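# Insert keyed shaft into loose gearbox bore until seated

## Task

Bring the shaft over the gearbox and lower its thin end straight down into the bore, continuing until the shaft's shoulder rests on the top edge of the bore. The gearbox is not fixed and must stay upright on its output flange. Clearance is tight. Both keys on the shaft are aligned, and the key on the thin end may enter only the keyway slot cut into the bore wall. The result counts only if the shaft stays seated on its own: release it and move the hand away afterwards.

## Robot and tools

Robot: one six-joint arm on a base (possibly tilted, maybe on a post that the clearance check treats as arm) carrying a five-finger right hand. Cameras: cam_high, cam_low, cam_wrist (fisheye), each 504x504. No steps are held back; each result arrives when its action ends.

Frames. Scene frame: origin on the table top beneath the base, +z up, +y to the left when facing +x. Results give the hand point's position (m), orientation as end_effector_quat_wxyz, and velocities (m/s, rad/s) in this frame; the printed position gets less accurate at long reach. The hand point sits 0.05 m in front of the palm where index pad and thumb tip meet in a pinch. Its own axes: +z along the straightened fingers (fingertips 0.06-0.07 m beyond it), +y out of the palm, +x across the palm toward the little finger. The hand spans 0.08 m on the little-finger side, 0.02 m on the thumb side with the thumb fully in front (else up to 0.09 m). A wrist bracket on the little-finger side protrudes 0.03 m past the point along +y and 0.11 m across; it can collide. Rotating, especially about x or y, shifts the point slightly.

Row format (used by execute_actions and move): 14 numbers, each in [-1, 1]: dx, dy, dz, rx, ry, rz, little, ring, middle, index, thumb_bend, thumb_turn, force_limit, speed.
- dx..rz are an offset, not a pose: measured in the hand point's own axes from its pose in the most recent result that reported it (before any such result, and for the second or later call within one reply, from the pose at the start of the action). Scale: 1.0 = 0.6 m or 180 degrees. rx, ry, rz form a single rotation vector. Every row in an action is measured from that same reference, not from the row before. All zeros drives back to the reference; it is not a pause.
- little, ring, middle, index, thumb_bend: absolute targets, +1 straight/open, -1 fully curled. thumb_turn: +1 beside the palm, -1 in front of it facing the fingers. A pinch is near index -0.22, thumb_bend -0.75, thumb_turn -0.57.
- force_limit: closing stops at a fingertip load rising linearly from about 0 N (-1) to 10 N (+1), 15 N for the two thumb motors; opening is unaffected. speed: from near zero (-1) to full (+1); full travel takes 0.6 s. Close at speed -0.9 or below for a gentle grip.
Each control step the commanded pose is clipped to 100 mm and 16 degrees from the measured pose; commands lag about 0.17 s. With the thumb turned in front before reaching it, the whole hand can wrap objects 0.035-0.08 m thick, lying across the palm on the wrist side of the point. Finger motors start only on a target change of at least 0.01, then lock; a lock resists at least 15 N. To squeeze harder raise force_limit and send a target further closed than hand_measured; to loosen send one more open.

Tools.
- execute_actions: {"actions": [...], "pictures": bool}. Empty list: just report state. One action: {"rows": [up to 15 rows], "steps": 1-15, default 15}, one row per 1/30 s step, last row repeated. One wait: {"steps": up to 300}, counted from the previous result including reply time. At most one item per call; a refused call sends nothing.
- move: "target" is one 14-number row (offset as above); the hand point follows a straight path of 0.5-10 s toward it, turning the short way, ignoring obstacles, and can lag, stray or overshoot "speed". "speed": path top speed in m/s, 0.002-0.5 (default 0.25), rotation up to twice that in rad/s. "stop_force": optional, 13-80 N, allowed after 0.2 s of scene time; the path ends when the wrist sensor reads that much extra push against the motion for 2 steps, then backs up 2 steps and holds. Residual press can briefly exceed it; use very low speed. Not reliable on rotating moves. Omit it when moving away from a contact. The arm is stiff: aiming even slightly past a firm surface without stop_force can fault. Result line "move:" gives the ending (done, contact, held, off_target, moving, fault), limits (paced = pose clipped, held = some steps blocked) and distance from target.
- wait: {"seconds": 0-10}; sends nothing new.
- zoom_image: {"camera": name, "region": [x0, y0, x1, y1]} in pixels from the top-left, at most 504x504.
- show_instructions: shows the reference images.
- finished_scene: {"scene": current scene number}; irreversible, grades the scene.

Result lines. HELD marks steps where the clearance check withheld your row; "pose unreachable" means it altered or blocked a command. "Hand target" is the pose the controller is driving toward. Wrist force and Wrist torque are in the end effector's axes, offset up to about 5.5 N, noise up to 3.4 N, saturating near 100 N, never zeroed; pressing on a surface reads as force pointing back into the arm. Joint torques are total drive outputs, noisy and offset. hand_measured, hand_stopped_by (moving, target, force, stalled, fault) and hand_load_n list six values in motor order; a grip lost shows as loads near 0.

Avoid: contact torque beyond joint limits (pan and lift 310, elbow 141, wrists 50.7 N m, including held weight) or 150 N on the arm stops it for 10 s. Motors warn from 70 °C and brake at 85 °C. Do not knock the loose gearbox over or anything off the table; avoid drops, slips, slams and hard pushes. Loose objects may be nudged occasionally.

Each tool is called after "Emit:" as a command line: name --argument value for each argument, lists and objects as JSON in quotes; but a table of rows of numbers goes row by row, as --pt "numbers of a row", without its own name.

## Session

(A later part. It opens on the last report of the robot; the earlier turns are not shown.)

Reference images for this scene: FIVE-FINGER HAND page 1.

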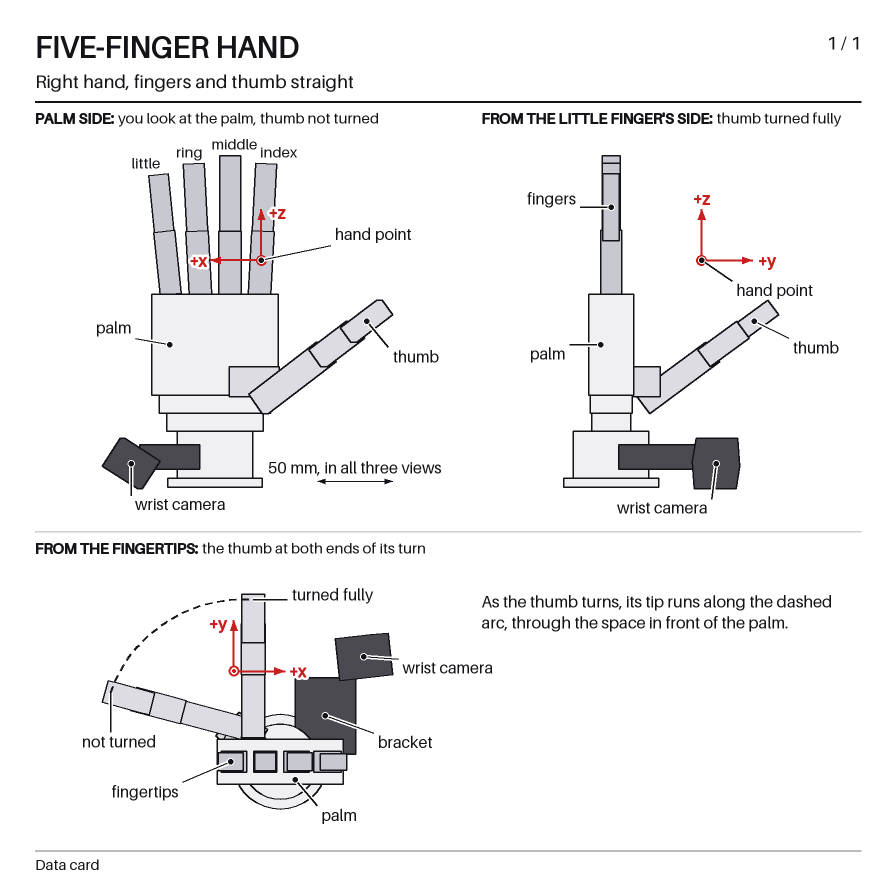

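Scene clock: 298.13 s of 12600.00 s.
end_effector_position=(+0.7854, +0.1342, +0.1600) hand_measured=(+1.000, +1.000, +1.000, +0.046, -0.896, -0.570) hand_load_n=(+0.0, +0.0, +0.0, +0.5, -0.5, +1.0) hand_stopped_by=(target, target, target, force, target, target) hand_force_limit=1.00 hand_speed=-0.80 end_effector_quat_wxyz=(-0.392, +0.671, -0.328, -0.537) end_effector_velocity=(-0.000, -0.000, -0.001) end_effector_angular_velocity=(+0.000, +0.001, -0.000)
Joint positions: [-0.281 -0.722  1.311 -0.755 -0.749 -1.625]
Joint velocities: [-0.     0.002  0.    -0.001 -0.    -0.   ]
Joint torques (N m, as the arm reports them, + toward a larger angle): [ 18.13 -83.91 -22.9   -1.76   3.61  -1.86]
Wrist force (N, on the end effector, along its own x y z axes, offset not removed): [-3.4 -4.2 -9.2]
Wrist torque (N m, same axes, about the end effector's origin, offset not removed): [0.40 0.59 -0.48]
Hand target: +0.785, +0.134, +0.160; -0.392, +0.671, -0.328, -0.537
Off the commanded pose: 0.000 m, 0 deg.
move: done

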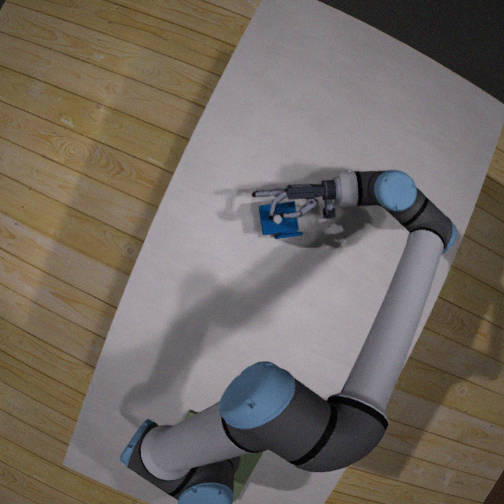

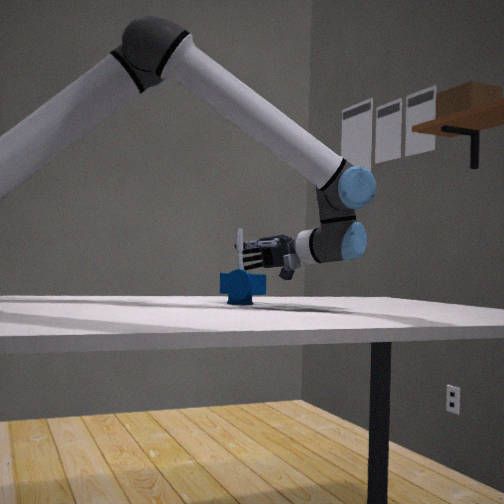

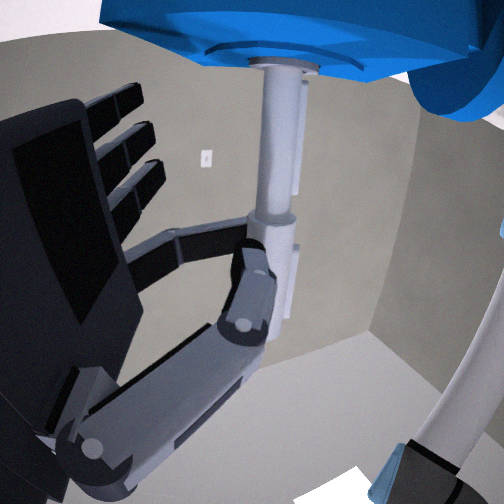

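Emit:
execute_actions --actions '[{"rows":[[0,0,0,0,0,0,1,1,1,0.35,-0.75,-0.57,0.6,-0.5]],"steps":15}]'

Emit:
wait --seconds 1

Emit:
zoom_image --camera "cam_high" --region '[250, 190, 310, 250]'

Emit:
zoom_image --camera "cam_low" --region '[210, 220, 280, 290]'

Scene clock: 327.10 s of 12600.00 s.
end_effector_position=(+0.7854, +0.1342, +0.1599) hand_measured=(+1.000, +1.000, +1.000, +0.350, -0.752, -0.570) hand_load_n=(+0.0, +0.0, +0.0, +0.0, -2.0, -0.5) hand_stopped_by=(target, target, target, moving, target, target) hand_force_limit=0.60 hand_speed=-0.50 end_effector_quat_wxyz=(-0.392, +0.671, -0.328, -0.537) end_effector_velocity=(-0.000, +0.000, -0.001) end_effector_angular_velocity=(+0.000, +0.001, +0.002)
Joint positions: [-0.281 -0.722  1.311 -0.755 -0.749 -1.625]
Joint velocities: [ 0.001  0.002  0.    -0.001 -0.001 -0.001]
Joint torques (N m, as the arm reports them, + toward a larger angle): [  14.89 -102.15  -26.92    1.47    2.71   -3.75]
Wrist force (N, on the end effector, along its own x y z axes, offset not removed): [-2.9 -0.5 1.2]
Wrist torque (N m, same axes, about the end effector's origin, offset not removed): [0.30 0.59 -0.36]
Hand target: +0.785, +0.134, +0.160; -0.392, +0.671, -0.328, -0.537
Off the commanded pose: 0.000 m, 0 deg.
Steps of this call (steps 1 to 90: nothing new was sent; then 25.47 s passed at rest; steps 91 to 105: all 15 steps of this action). Readings (end_effector_position | what the end effector reports):
91: (+0.7854, +0.1342, +0.1599) | hand_measured=(+1.000, +1.000, +1.000, +0.046, -0.896, -0.570) hand_load_n=(+0.0, +0.0, +0.0, +0.5, -0.5, +1.0) hand_stopped_by=(target, target, target, moving, moving, target) hand_force_limit=0.60 hand_speed=-0.50
92: (+0.7854, +0.1342, +0.1599) | hand_measured=(+1.000, +1.000, +1.000, +0.046, -0.896, -0.570) hand_load_n=(+0.0, +0.0, +0.0, +0.5, -0.5, +1.0) hand_stopped_by=(target, target, target, moving, moving, target) hand_force_limit=0.60 hand_speed=-0.50
94: (+0.7854, +0.1342, +0.1599) | hand_measured=(+1.000, +1.000, +1.000, +0.072, -0.880, -0.570) hand_load_n=(+0.0, +0.0, +0.0, +0.0, -0.5, +1.0) hand_stopped_by=(target, target, target, moving, moving, target) hand_force_limit=0.60 hand_speed=-0.50
98: (+0.7854, +0.1342, +0.1599) | hand_measured=(+1.000, +1.000, +1.000, +0.182, -0.812, -0.570) hand_load_n=(+0.0, +0.0, +0.0, +0.0, -2.0, +0.0) hand_stopped_by=(target, target, target, moving, moving, target) hand_force_limit=0.60 hand_speed=-0.50
105: the state above

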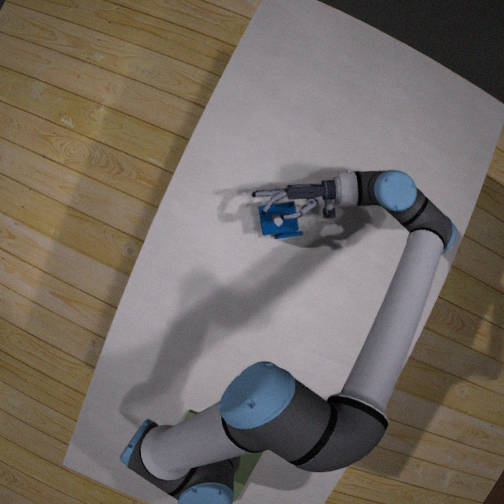

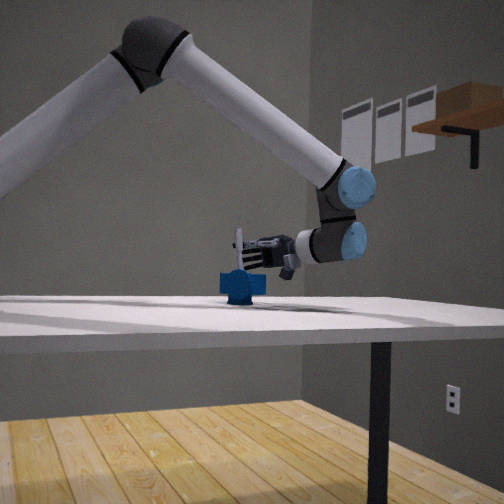

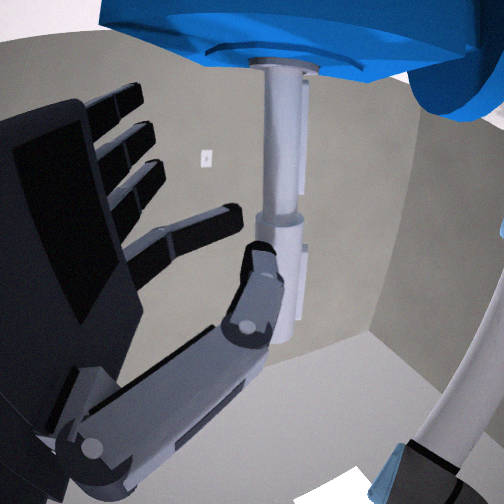

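Scene clock: 328.10 s of 12600.00 s.
end_effector_position=(+0.7854, +0.1342, +0.1599) hand_measured=(+1.000, +1.000, +1.000, +0.350, -0.752, -0.570) hand_load_n=(+0.0, +0.0, +0.0, +0.0, -1.5, -0.5) hand_stopped_by=(target, target, target, target, target, target) hand_force_limit=0.60 hand_speed=-0.50 end_effector_quat_wxyz=(-0.392, +0.671, -0.328, -0.537) end_effector_velocity=(-0.000, -0.000, -0.000) end_effector_angular_velocity=(+0.001, +0.002, -0.001)
Joint positions: [-0.281 -0.722  1.311 -0.755 -0.749 -1.625]
Joint velocities: [-0.     0.001  0.     0.002  0.    -0.001]
Joint torques (N m, as the arm reports them, + toward a larger angle): [  11.81 -121.67  -34.52    3.11    0.24   -1.42]
Wrist force (N, on the end effector, along its own x y z axes, offset not removed): [-3.1 -0.2 -6.5]
Wrist torque (N m, same axes, about the end effector's origin, offset not removed): [0.70 0.79 -0.46]
Hand target: +0.785, +0.134, +0.160; -0.392, +0.671, -0.328, -0.537
Off the commanded pose: 0.000 m, 0 deg.
Steps of this call (steps 1 to 30: nothing new was sent). Readings (end_effector_position | what the end effector reports):
1: (+0.7854, +0.1342, +0.1599) | hand_measured=(+1.000, +1.000, +1.000, +0.350, -0.752, -0.570) hand_load_n=(+0.0, +0.0, +0.0, +0.0, -1.5, -0.5) hand_stopped_by=(target, target, target, moving, target, target) hand_force_limit=0.60 hand_speed=-0.50
2: (+0.7854, +0.1342, +0.1599) | hand_measured=(+1.000, +1.000, +1.000, +0.350, -0.752, -0.570) hand_load_n=(+0.0, +0.0, +0.0, +0.0, -1.5, -0.5) hand_stopped_by=(target, target, target, target, target, target) hand_force_limit=0.60 hand_speed=-0.50
4: (+0.7854, +0.1342, +0.1599) | hand_measured=(+1.000, +1.000, +1.000, +0.350, -0.752, -0.570) hand_load_n=(+0.0, +0.0, +0.0, +0.0, -1.5, -0.5) hand_stopped_by=(target, target, target, target, target, target) hand_force_limit=0.60 hand_speed=-0.50
8: (+0.7854, +0.1342, +0.1599) | hand_measured=(+1.000, +1.000, +1.000, +0.350, -0.752, -0.570) hand_load_n=(+0.0, +0.0, +0.0, +0.0, -1.5, -0.5) hand_stopped_by=(target, target, target, target, target, target) hand_force_limit=0.60 hand_speed=-0.50
30: the state above

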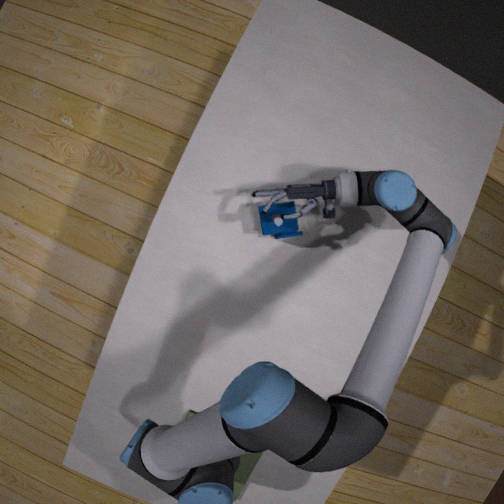

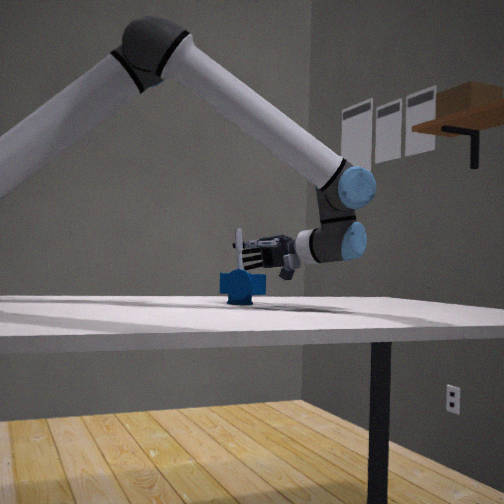

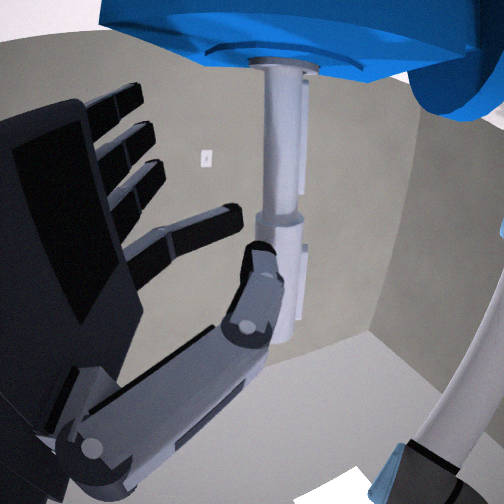

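Region (250, 190, 310, 250) of cam_high's 504x504 image, scaled by 8.400, with more detail than that image has.

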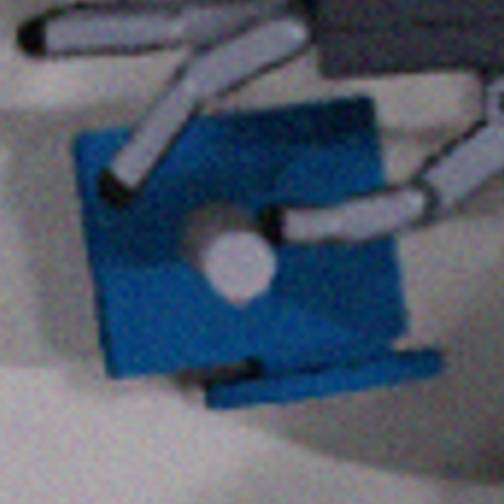

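Region (210, 220, 280, 290) of cam_low's 504x504 image, scaled by 7.200, with more detail than that image has.

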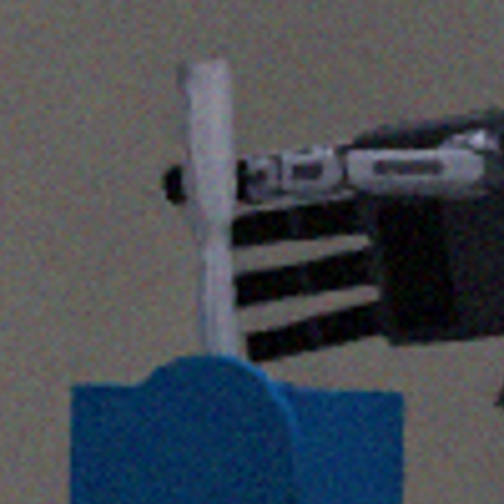

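Emit:
move --target '[0,0,-0.006,0,0,0,1,1,1,0.45,-0.75,-0.57,0.6,-0.5]' --speed 0.006

Emit:
move --target '[-0.004,0.0135,0,0,0,0,1,1,1,0.45,-0.75,-0.57,0.6,-0.5]' --speed 0.006

Emit:
zoom_image --camera "cam_high" --region '[250, 190, 310, 250]'

Emit:
zoom_image --camera "cam_wrist" --region '[180, 40, 380, 360]'

Scene clock: 334.57 s of 12600.00 s.
end_effector_position=(+0.7870, +0.1312, +0.1603) hand_measured=(+1.000, +1.000, +1.000, +0.450, -0.752, -0.570) hand_load_n=(+0.0, +0.0, +0.0, +0.0, +0.0, +0.0) hand_stopped_by=(target, target, target, target, target, target) hand_force_limit=0.60 hand_speed=-0.50 end_effector_quat_wxyz=(-0.392, +0.671, -0.328, -0.537) end_effector_velocity=(+0.001, -0.001, -0.000) end_effector_angular_velocity=(+0.001, -0.001, +0.000)
Joint positions: [-0.283 -0.72   1.306 -0.752 -0.751 -1.625]
Joint velocities: [-0.     0.002 -0.003  0.001 -0.001 -0.002]
Joint torques (N m, as the arm reports them, + toward a larger angle): [-20.08 -86.54 -46.47   3.3   -2.23  -3.48]
Wrist force (N, on the end effector, along its own x y z axes, offset not removed): [-1.2 4.1 -3.1]
Wrist torque (N m, same axes, about the end effector's origin, offset not removed): [0.80 0.35 -0.06]
Hand target: +0.787, +0.131, +0.160; -0.392, +0.671, -0.328, -0.537
Off the commanded pose: 0.000 m, 0 deg.
After step 90, 2.63 s passed at rest.
move: done

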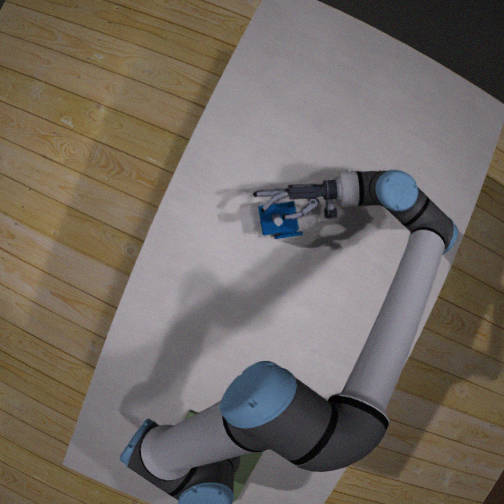

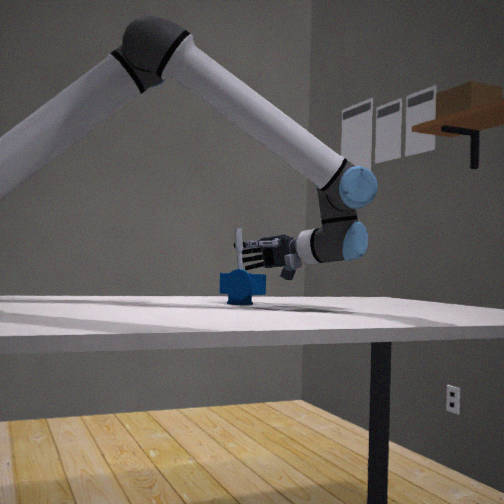

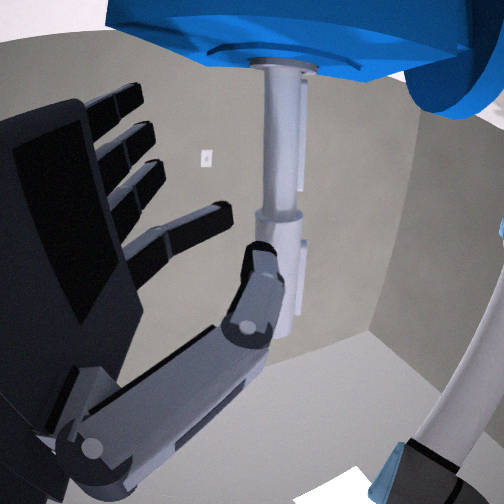

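Scene clock: 336.20 s of 12600.00 s.
end_effector_position=(+0.7796, +0.1274, +0.1613) hand_measured=(+1.000, +1.000, +1.000, +0.450, -0.752, -0.570) hand_load_n=(+0.0, +0.0, +0.0, +0.0, +0.0, +0.0) hand_stopped_by=(target, target, target, target, target, target) hand_force_limit=0.60 hand_speed=-0.50 end_effector_quat_wxyz=(-0.392, +0.671, -0.328, -0.537) end_effector_velocity=(-0.002, -0.001, -0.002) end_effector_angular_velocity=(+0.000, +0.001, +0.001)
Joint positions: [-0.289 -0.73   1.325 -0.759 -0.757 -1.627]
Joint velocities: [-0.001 -0.     0.004 -0.002 -0.001 -0.   ]
Joint torques (N m, as the arm reports them, + toward a larger angle): [ -19.38 -121.54  -25.42   -1.49   -2.57   -3.95]
Wrist force (N, on the end effector, along its own x y z axes, offset not removed): [1.3 -6.0 -4.4]
Wrist torque (N m, same axes, about the end effector's origin, offset not removed): [-0.57 -0.11 -0.39]
Hand target: +0.779, +0.127, +0.161; -0.392, +0.671, -0.328, -0.537
Off the commanded pose: 0.000 m, 0 deg.
move: done

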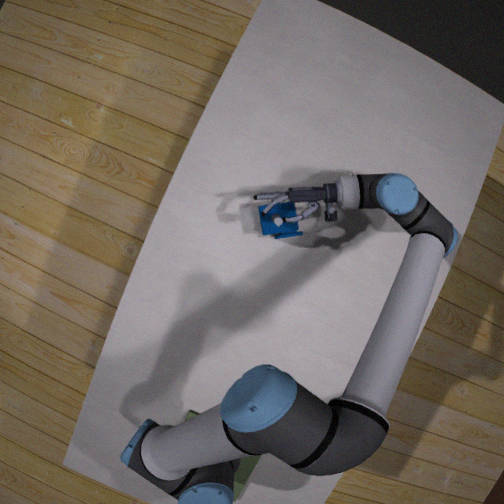

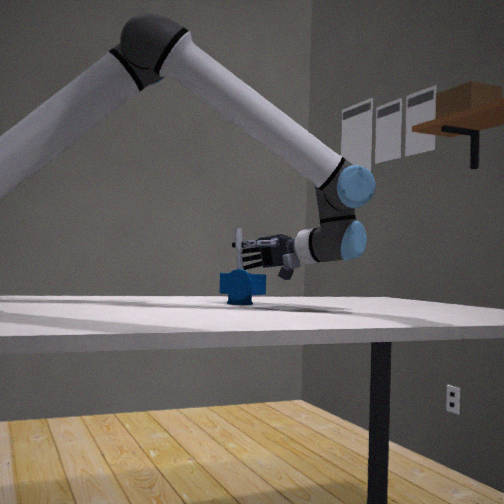

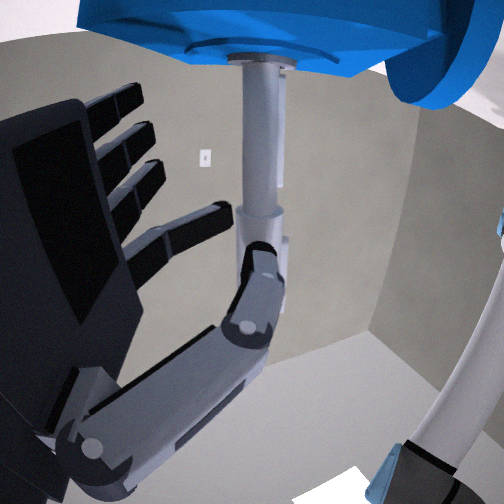

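Region (250, 190, 310, 250) of cam_high's 504x504 image, scaled by 8.400, with more detail than that image has.

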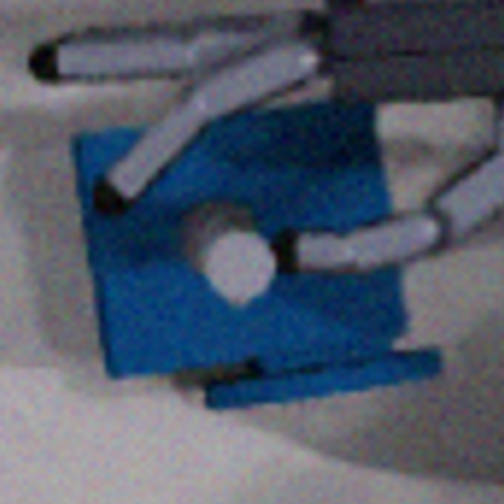

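Region (180, 40, 380, 360) of cam_wrist's 504x504 image, scaled by 1.575, with more detail than that image has; it fills the left 315 columns of this view, and the rest is white.

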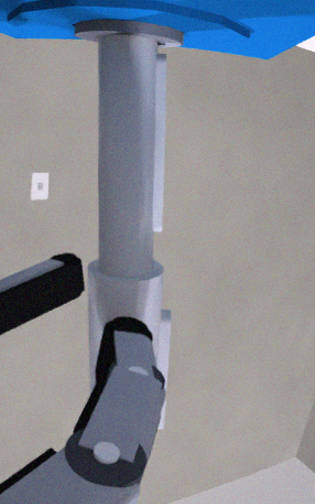

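Emit:
move --target '[0,0,0.005,0,0,0,1,1,1,0.45,-0.75,-0.57,0.6,-0.5]' --speed 0.005

Emit:
execute_actions --actions '[{"rows":[[0,0,0,0,0,0,1,1,1,-0.5,-0.75,-0.57,0.4,-0.75]],"steps":15}]' --pictures false

Emit:
wait --seconds 2

Emit:
zoom_image --camera "cam_high" --region '[250, 190, 310, 250]'

Scene clock: 341.53 s of 12600.00 s.
end_effector_position=(+0.7783, +0.1299, +0.1610) hand_measured=(+1.000, +1.000, +1.000, +0.450, -0.752, -0.570) hand_load_n=(+0.0, +0.0, +0.0, +0.0, -0.5, +1.5) hand_stopped_by=(target, target, target, target, target, target) hand_force_limit=0.60 hand_speed=-0.50 end_effector_quat_wxyz=(-0.392, +0.671, -0.328, -0.537) end_effector_velocity=(-0.000, +0.001, +0.000) end_effector_angular_velocity=(-0.000, +0.001, +0.001)
Joint positions: [-0.287 -0.732  1.329 -0.762 -0.755 -1.626]
Joint velocities: [ 0.001 -0.     0.001 -0.001  0.     0.001]
Joint torques (N m, as the arm reports them, + toward a larger angle): [  18.95 -120.48  -21.32   -0.95    3.35    3.33]
Wrist force (N, on the end effector, along its own x y z axes, offset not removed): [-4.9 -2.0 -12.2]
Wrist torque (N m, same axes, about the end effector's origin, offset not removed): [0.63 0.84 -0.48]
Hand target: +0.778, +0.130, +0.161; -0.392, +0.671, -0.328, -0.537
Off the commanded pose: 0.000 m, 0 deg.
After step 90, 1.50 s passed at rest.
move: done

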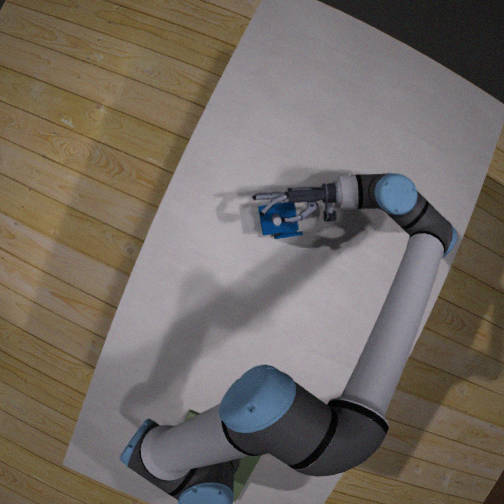

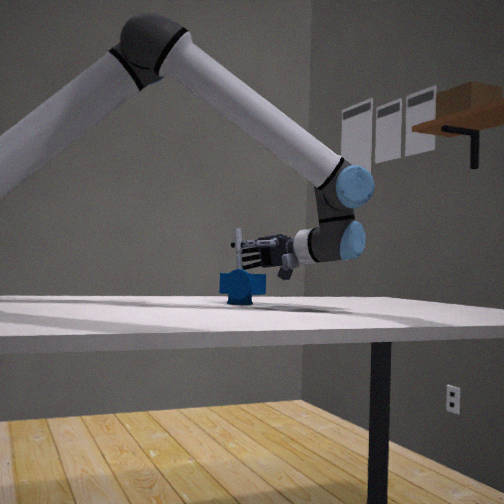

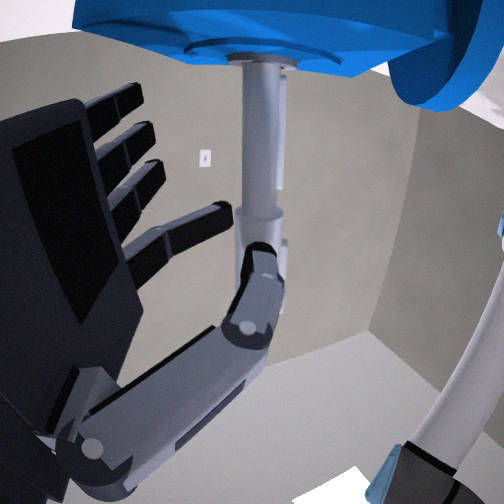

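Scene clock: 342.03 s of 12600.00 s.
end_effector_position=(+0.7783, +0.1300, +0.1610) hand_measured=(+1.000, +1.000, +1.000, +0.284, -0.752, -0.570) hand_load_n=(+0.0, +0.0, +0.0, +0.0, -0.5, +1.5) hand_stopped_by=(target, target, target, moving, target, target) hand_force_limit=0.40 hand_speed=-0.75 end_effector_quat_wxyz=(-0.392, +0.671, -0.328, -0.537) end_effector_velocity=(-0.000, -0.000, +0.001) end_effector_angular_velocity=(+0.000, +0.002, -0.001)
Joint positions: [-0.287 -0.732  1.329 -0.762 -0.755 -1.626]
Joint velocities: [-0.    -0.001  0.001  0.001  0.     0.   ]
Joint torques (N m, as the arm reports them, + toward a larger angle): [   5.91 -114.97  -31.64   -0.65    1.43    3.2 ]
Wrist force (N, on the end effector, along its own x y z axes, offset not removed): [-4.3 4.1 -9.2]
Wrist torque (N m, same axes, about the end effector's origin, offset not removed): [1.29 0.29 -0.08]
Hand target: +0.778, +0.130, +0.161; -0.392, +0.671, -0.328, -0.537
Off the commanded pose: 0.000 m, 0 deg.
Steps of this call (steps 1 to 15: all 15 steps of this action). Readings (end_effector_position | what the end effector reports):
1: (+0.7783, +0.1300, +0.1610) | hand_measured=(+1.000, +1.000, +1.000, +0.450, -0.752, -0.570) hand_load_n=(+0.0, +0.0, +0.0, +0.0, -0.5, +1.5) hand_stopped_by=(target, target, target, moving, target, target) hand_force_limit=0.40 hand_speed=-0.75
2: (+0.7783, +0.1300, +0.1609) | hand_measured=(+1.000, +1.000, +1.000, +0.450, -0.752, -0.570) hand_load_n=(+0.0, +0.0, +0.0, +0.0, -0.5, +1.5) hand_stopped_by=(target, target, target, moving, target, target) hand_force_limit=0.40 hand_speed=-0.75
4: (+0.7783, +0.1300, +0.1609) | hand_measured=(+1.000, +1.000, +1.000, +0.438, -0.752, -0.570) hand_load_n=(+0.0, +0.0, +0.0, +0.0, -0.5, +1.5) hand_stopped_by=(target, target, target, moving, target, target) hand_force_limit=0.40 hand_speed=-0.75
8: (+0.7783, +0.1300, +0.1610) | hand_measured=(+1.000, +1.000, +1.000, +0.382, -0.752, -0.570) hand_load_n=(+0.0, +0.0, +0.0, +0.0, -0.5, +1.5) hand_stopped_by=(target, target, target, moving, target, target) hand_force_limit=0.40 hand_speed=-0.75
15: the state above

Scene clock: 344.03 s of 12600.00 s.
end_effector_position=(+0.7783, +0.1299, +0.1610) hand_measured=(+1.000, +1.000, +1.000, +0.066, -0.750, -0.570) hand_load_n=(+0.0, +0.0, +0.0, +8.5, +2.0, +0.5) hand_stopped_by=(target, target, target, force, target, target) hand_force_limit=0.40 hand_speed=-0.75 end_effector_quat_wxyz=(-0.392, +0.671, -0.328, -0.537) end_effector_velocity=(+0.000, -0.001, +0.001) end_effector_angular_velocity=(-0.001, -0.001, -0.001)
Joint positions: [-0.287 -0.732  1.329 -0.762 -0.755 -1.626]
Joint velocities: [-0.001 -0.002 -0.001  0.     0.     0.001]
Joint torques (N m, as the arm reports them, + toward a larger angle): [-18.62 -90.4  -43.43   3.33  -3.18   0.58]
Wrist force (N, on the end effector, along its own x y z axes, offset not removed): [0.3 -2.8 -7.0]
Wrist torque (N m, same axes, about the end effector's origin, offset not removed): [0.22 -0.05 -0.15]
Hand target: +0.778, +0.130, +0.161; -0.392, +0.671, -0.328, -0.537
Off the commanded pose: 0.000 m, 0 deg.
Steps of this call (steps 1 to 60: nothing new was sent). Readings (end_effector_position | what the end effector reports):
1: (+0.7783, +0.1300, +0.1609) | hand_measured=(+1.000, +1.000, +1.000, +0.270, -0.752, -0.570) hand_load_n=(+0.0, +0.0, +0.0, +0.0, -0.5, +1.5) hand_stopped_by=(target, target, target, moving, target, target) hand_force_limit=0.40 hand_speed=-0.75
2: (+0.7783, +0.1300, +0.1609) | hand_measured=(+1.000, +1.000, +1.000, +0.256, -0.752, -0.570) hand_load_n=(+0.0, +0.0, +0.0, +0.0, -0.5, +1.5) hand_stopped_by=(target, target, target, moving, target, target) hand_force_limit=0.40 hand_speed=-0.75
4: (+0.7783, +0.1300, +0.1610) | hand_measured=(+1.000, +1.000, +1.000, +0.230, -0.752, -0.570) hand_load_n=(+0.0, +0.0, +0.0, +0.0, -0.5, +1.5) hand_stopped_by=(target, target, target, moving, target, target) hand_force_limit=0.40 hand_speed=-0.75
8: (+0.7783, +0.1300, +0.1609) | hand_measured=(+1.000, +1.000, +1.000, +0.174, -0.752, -0.570) hand_load_n=(+0.0, +0.0, +0.0, +0.0, -0.5, +1.5) hand_stopped_by=(target, target, target, moving, target, target) hand_force_limit=0.40 hand_speed=-0.75
60: the state above

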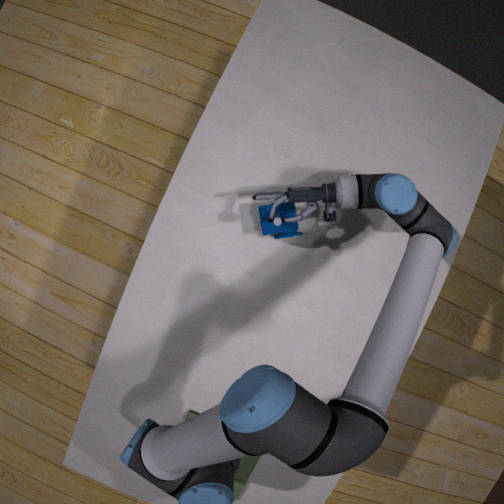

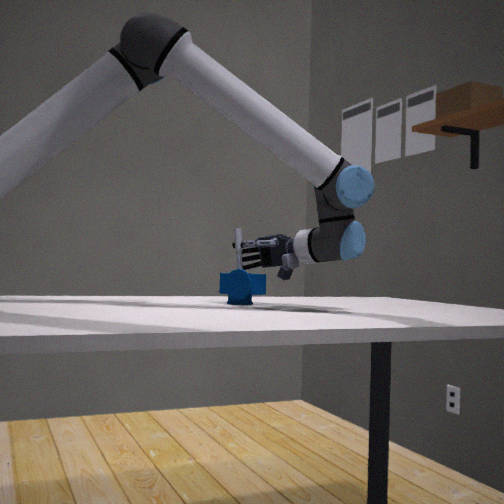

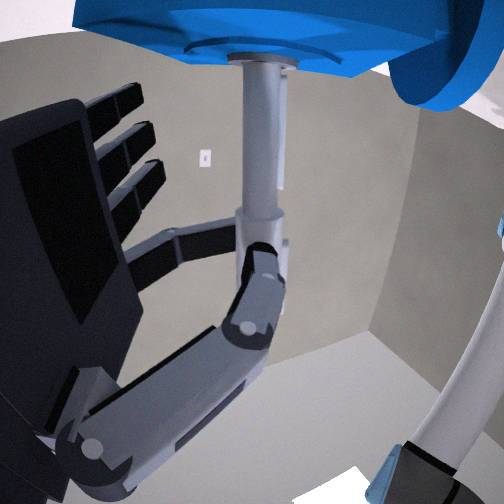

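Region (250, 190, 310, 250) of cam_high's 504x504 image, scaled by 8.400, with more detail than that image has.

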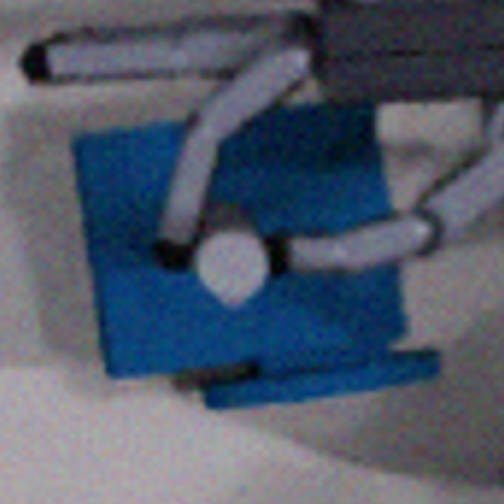

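Emit:
execute_actions --actions '[{"rows":[[0,0,0,0,0,0,1,1,1,-0.6,-0.75,-0.57,1.0,-0.8]],"steps":12}]' --pictures false

Emit:
move --target '[-0.003,-0.0105,0,0,0,0,1,1,1,-0.6,-0.75,-0.57,1.0,-0.8]' --speed 0.004

Emit:
zoom_image --camera "cam_high" --region '[250, 190, 310, 250]'

Emit:
zoom_image --camera "cam_low" --region '[210, 220, 280, 290]'

Scene clock: 360.70 s of 12600.00 s.
end_effector_position=(+0.7783, +0.1299, +0.1610) hand_measured=(+1.000, +1.000, +1.000, +0.060, -0.750, -0.570) hand_load_n=(+0.0, +0.0, +0.0, +11.0, +2.5, +0.5) hand_stopped_by=(target, target, target, force, target, target) hand_force_limit=1.00 hand_speed=-0.80 end_effector_quat_wxyz=(-0.392, +0.671, -0.328, -0.537) end_effector_velocity=(+0.000, +0.000, +0.001) end_effector_angular_velocity=(-0.000, -0.003, +0.000)
Joint positions: [-0.287 -0.732  1.329 -0.762 -0.755 -1.626]
Joint velocities: [ 0.    -0.001  0.    -0.001 -0.    -0.001]
Joint torques (N m, as the arm reports them, + toward a larger angle): [-15.4  -90.13 -43.86   2.36  -3.08  -3.26]
Wrist force (N, on the end effector, along its own x y z axes, offset not removed): [-7.8 -4.6 -5.4]
Wrist torque (N m, same axes, about the end effector's origin, offset not removed): [0.07 1.04 -0.59]
Hand target: +0.778, +0.130, +0.161; -0.392, +0.671, -0.328, -0.537
Off the commanded pose: 0.000 m, 0 deg.
Steps of this call (steps 1 to 90: nothing new was sent; then 13.27 s passed at rest; steps 91 to 102: all 12 steps of this action). Readings (end_effector_position | what the end effector reports):
91: (+0.7783, +0.1299, +0.1610) | hand_measured=(+1.000, +1.000, +1.000, +0.066, -0.750, -0.570) hand_load_n=(+0.0, +0.0, +0.0, +8.5, +2.0, +0.5) hand_stopped_by=(target, target, target, moving, target, target) hand_force_limit=1.00 hand_speed=-0.80
92: (+0.7783, +0.1299, +0.1610) | hand_measured=(+1.000, +1.000, +1.000, +0.066, -0.750, -0.570) hand_load_n=(+0.0, +0.0, +0.0, +8.5, +2.0, +0.5) hand_stopped_by=(target, target, target, moving, target, target) hand_force_limit=1.00 hand_speed=-0.80
94: (+0.7783, +0.1299, +0.1610) | hand_measured=(+1.000, +1.000, +1.000, +0.060, -0.750, -0.570) hand_load_n=(+0.0, +0.0, +0.0, +11.5, +2.5, +0.5) hand_stopped_by=(target, target, target, force, target, target) hand_force_limit=1.00 hand_speed=-0.80
98: (+0.7783, +0.1299, +0.1610) | hand_measured=(+1.000, +1.000, +1.000, +0.060, -0.750, -0.570) hand_load_n=(+0.0, +0.0, +0.0, +11.0, +2.5, +0.5) hand_stopped_by=(target, target, target, force, target, target) hand_force_limit=1.00 hand_speed=-0.80
102: the state above

Scene clock: 362.80 s of 12600.00 s.
end_effector_position=(+0.7833, +0.1329, +0.1638) hand_measured=(+1.000, +1.000, +1.000, +0.060, -0.750, -0.570) hand_load_n=(+0.0, +0.0, +0.0, +9.0, +4.5, -3.0) hand_stopped_by=(target, target, target, force, target, target) hand_force_limit=1.00 hand_speed=-0.80 end_effector_quat_wxyz=(-0.392, +0.671, -0.328, -0.537) end_effector_velocity=(+0.001, +0.001, +0.000) end_effector_angular_velocity=(-0.000, -0.001, +0.000)
Joint positions: [-0.282 -0.728  1.315 -0.753 -0.751 -1.625]
Joint velocities: [ 0.001  0.001 -0.002  0.     0.001  0.   ]
Joint torques (N m, as the arm reports them, + toward a larger angle): [ 16.53 -95.54 -49.28   4.79   4.36   4.1 ]
Wrist force (N, on the end effector, along its own x y z axes, offset not removed): [4.5 3.9 -1.4]
Wrist torque (N m, same axes, about the end effector's origin, offset not removed): [0.56 0.90 -0.25]
Hand target: +0.783, +0.133, +0.164; -0.392, +0.671, -0.328, -0.537
Off the commanded pose: 0.000 m, 0 deg.
move: done

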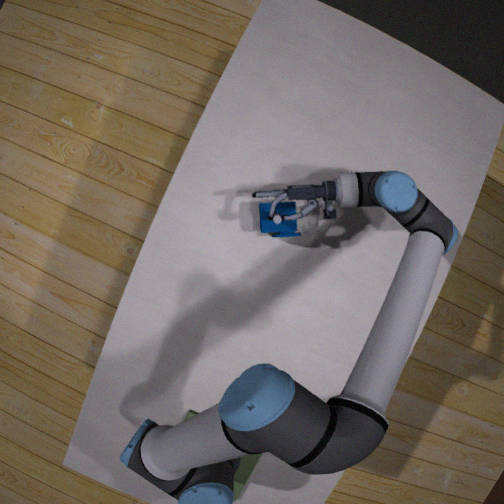

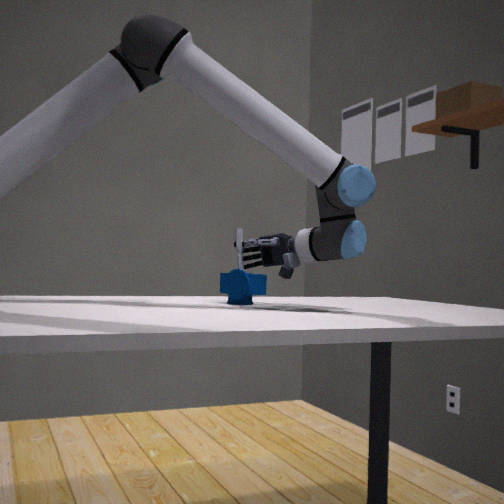

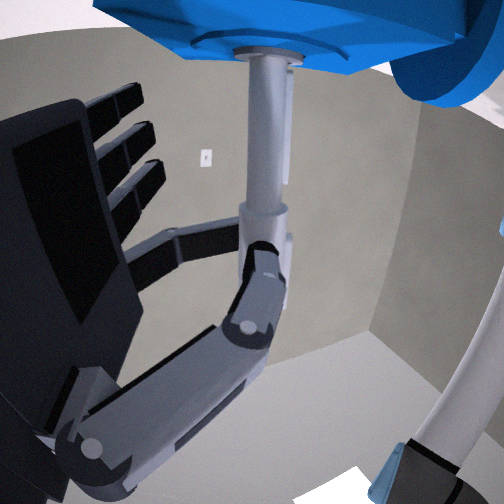

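Region (250, 190, 310, 250) of cam_high's 504x504 image, scaled by 8.400, with more detail than that image has.

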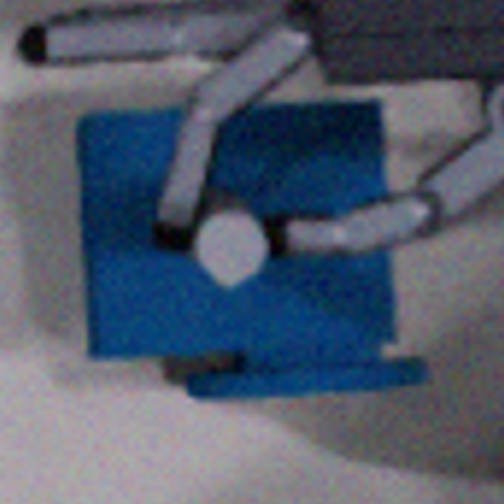

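Region (210, 220, 280, 290) of cam_low's 504x504 image, scaled by 7.200, with more detail than that image has.

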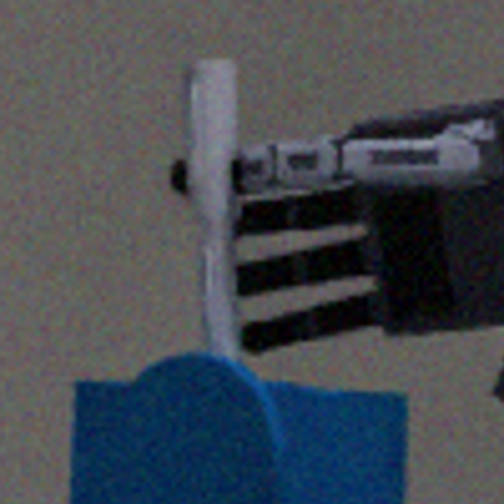

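Emit:
move --target '[-0.0195,-0.0035,-0.0024,0,0,0.018,1,1,1,-0.6,-0.75,-0.57,1.0,-0.8]' --speed 0.01

Emit:
zoom_image --camera "cam_wrist" --region '[200, 0, 350, 100]'

Emit:
zoom_image --camera "cam_low" --region '[210, 215, 280, 285]'

Emit:
zoom_image --camera "cam_high" --region '[250, 190, 310, 250]'

Scene clock: 374.30 s of 12600.00 s.
end_effector_position=(+0.7833, +0.1329, +0.1756) hand_measured=(+1.000, +1.000, +1.000, +0.060, -0.752, -0.570) hand_load_n=(+0.0, +0.0, +0.0, +0.5, +0.0, +0.0) hand_stopped_by=(target, target, target, force, target, target) hand_force_limit=1.00 hand_speed=-0.80 end_effector_quat_wxyz=(-0.377, +0.662, -0.346, -0.548) end_effector_velocity=(-0.001, +0.000, +0.002) end_effector_angular_velocity=(-0.002, +0.004, +0.001)
Joint positions: [-0.284 -0.737  1.315 -0.744 -0.752 -1.569]
Joint velocities: [ 0.    -0.002  0.     0.002 -0.002  0.004]
Joint torques (N m, as the arm reports them, + toward a larger angle): [ -20.32 -121.25  -45.71    2.6    -2.92    3.67]
Wrist force (N, on the end effector, along its own x y z axes, offset not removed): [2.7 -2.3 -4.6]
Wrist torque (N m, same axes, about the end effector's origin, offset not removed): [-0.03 -0.25 0.01]
Hand target: +0.783, +0.133, +0.176; -0.377, +0.662, -0.346, -0.548
Off the commanded pose: 0.000 m, 0 deg.
After step 90, 5.47 s passed at rest.
move: done

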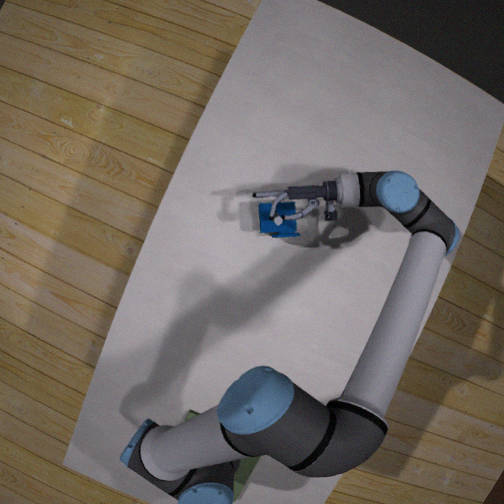

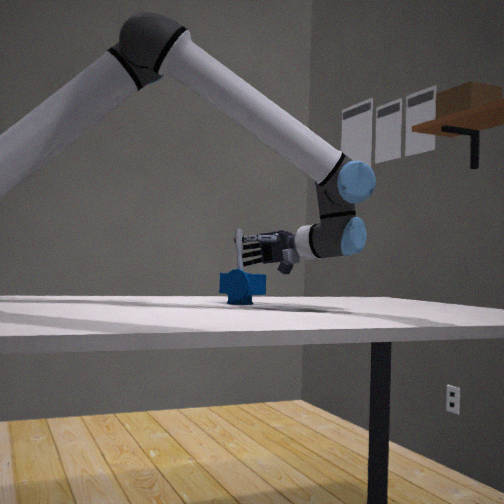

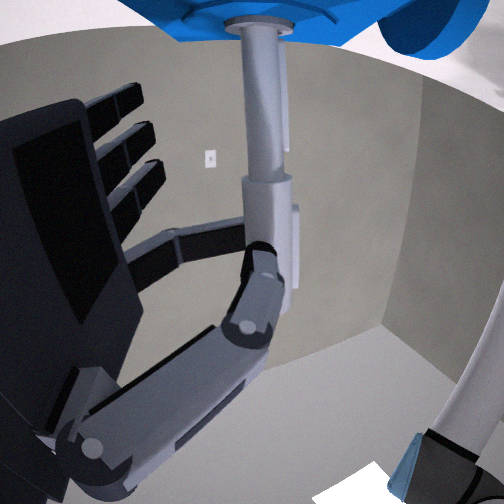

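Region (200, 0, 350, 100) of cam_wrist's 504x504 image, scaled by 3.360, with more detail than that image has.

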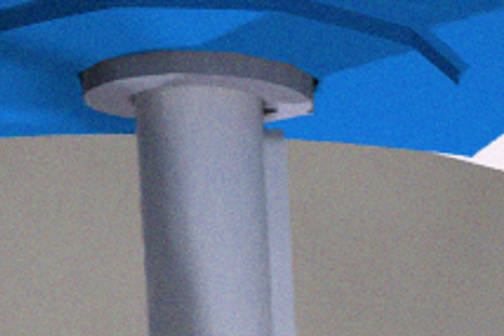

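Region (210, 215, 280, 285) of cam_low's 504x504 image, scaled by 7.200, with more detail than that image has.

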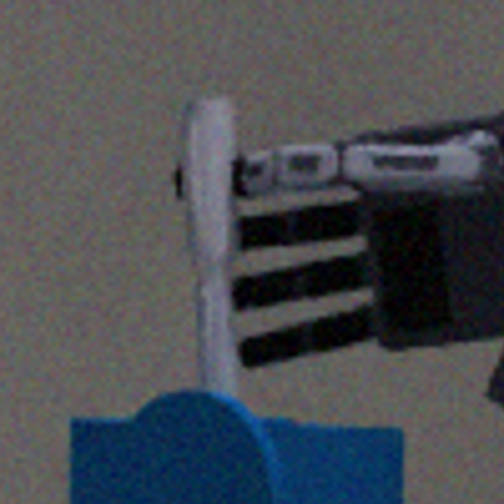

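Region (250, 190, 310, 250) of cam_high's 504x504 image, scaled by 8.400, with more detail than that image has.

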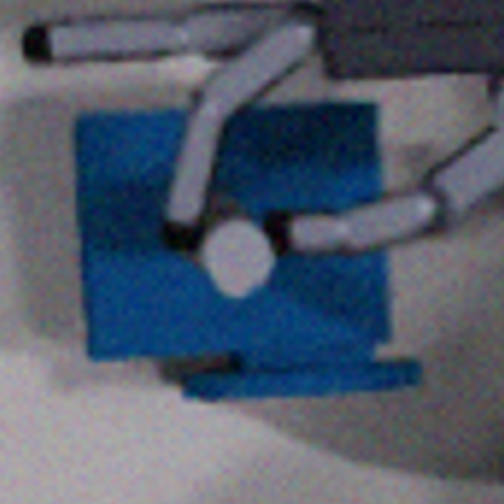

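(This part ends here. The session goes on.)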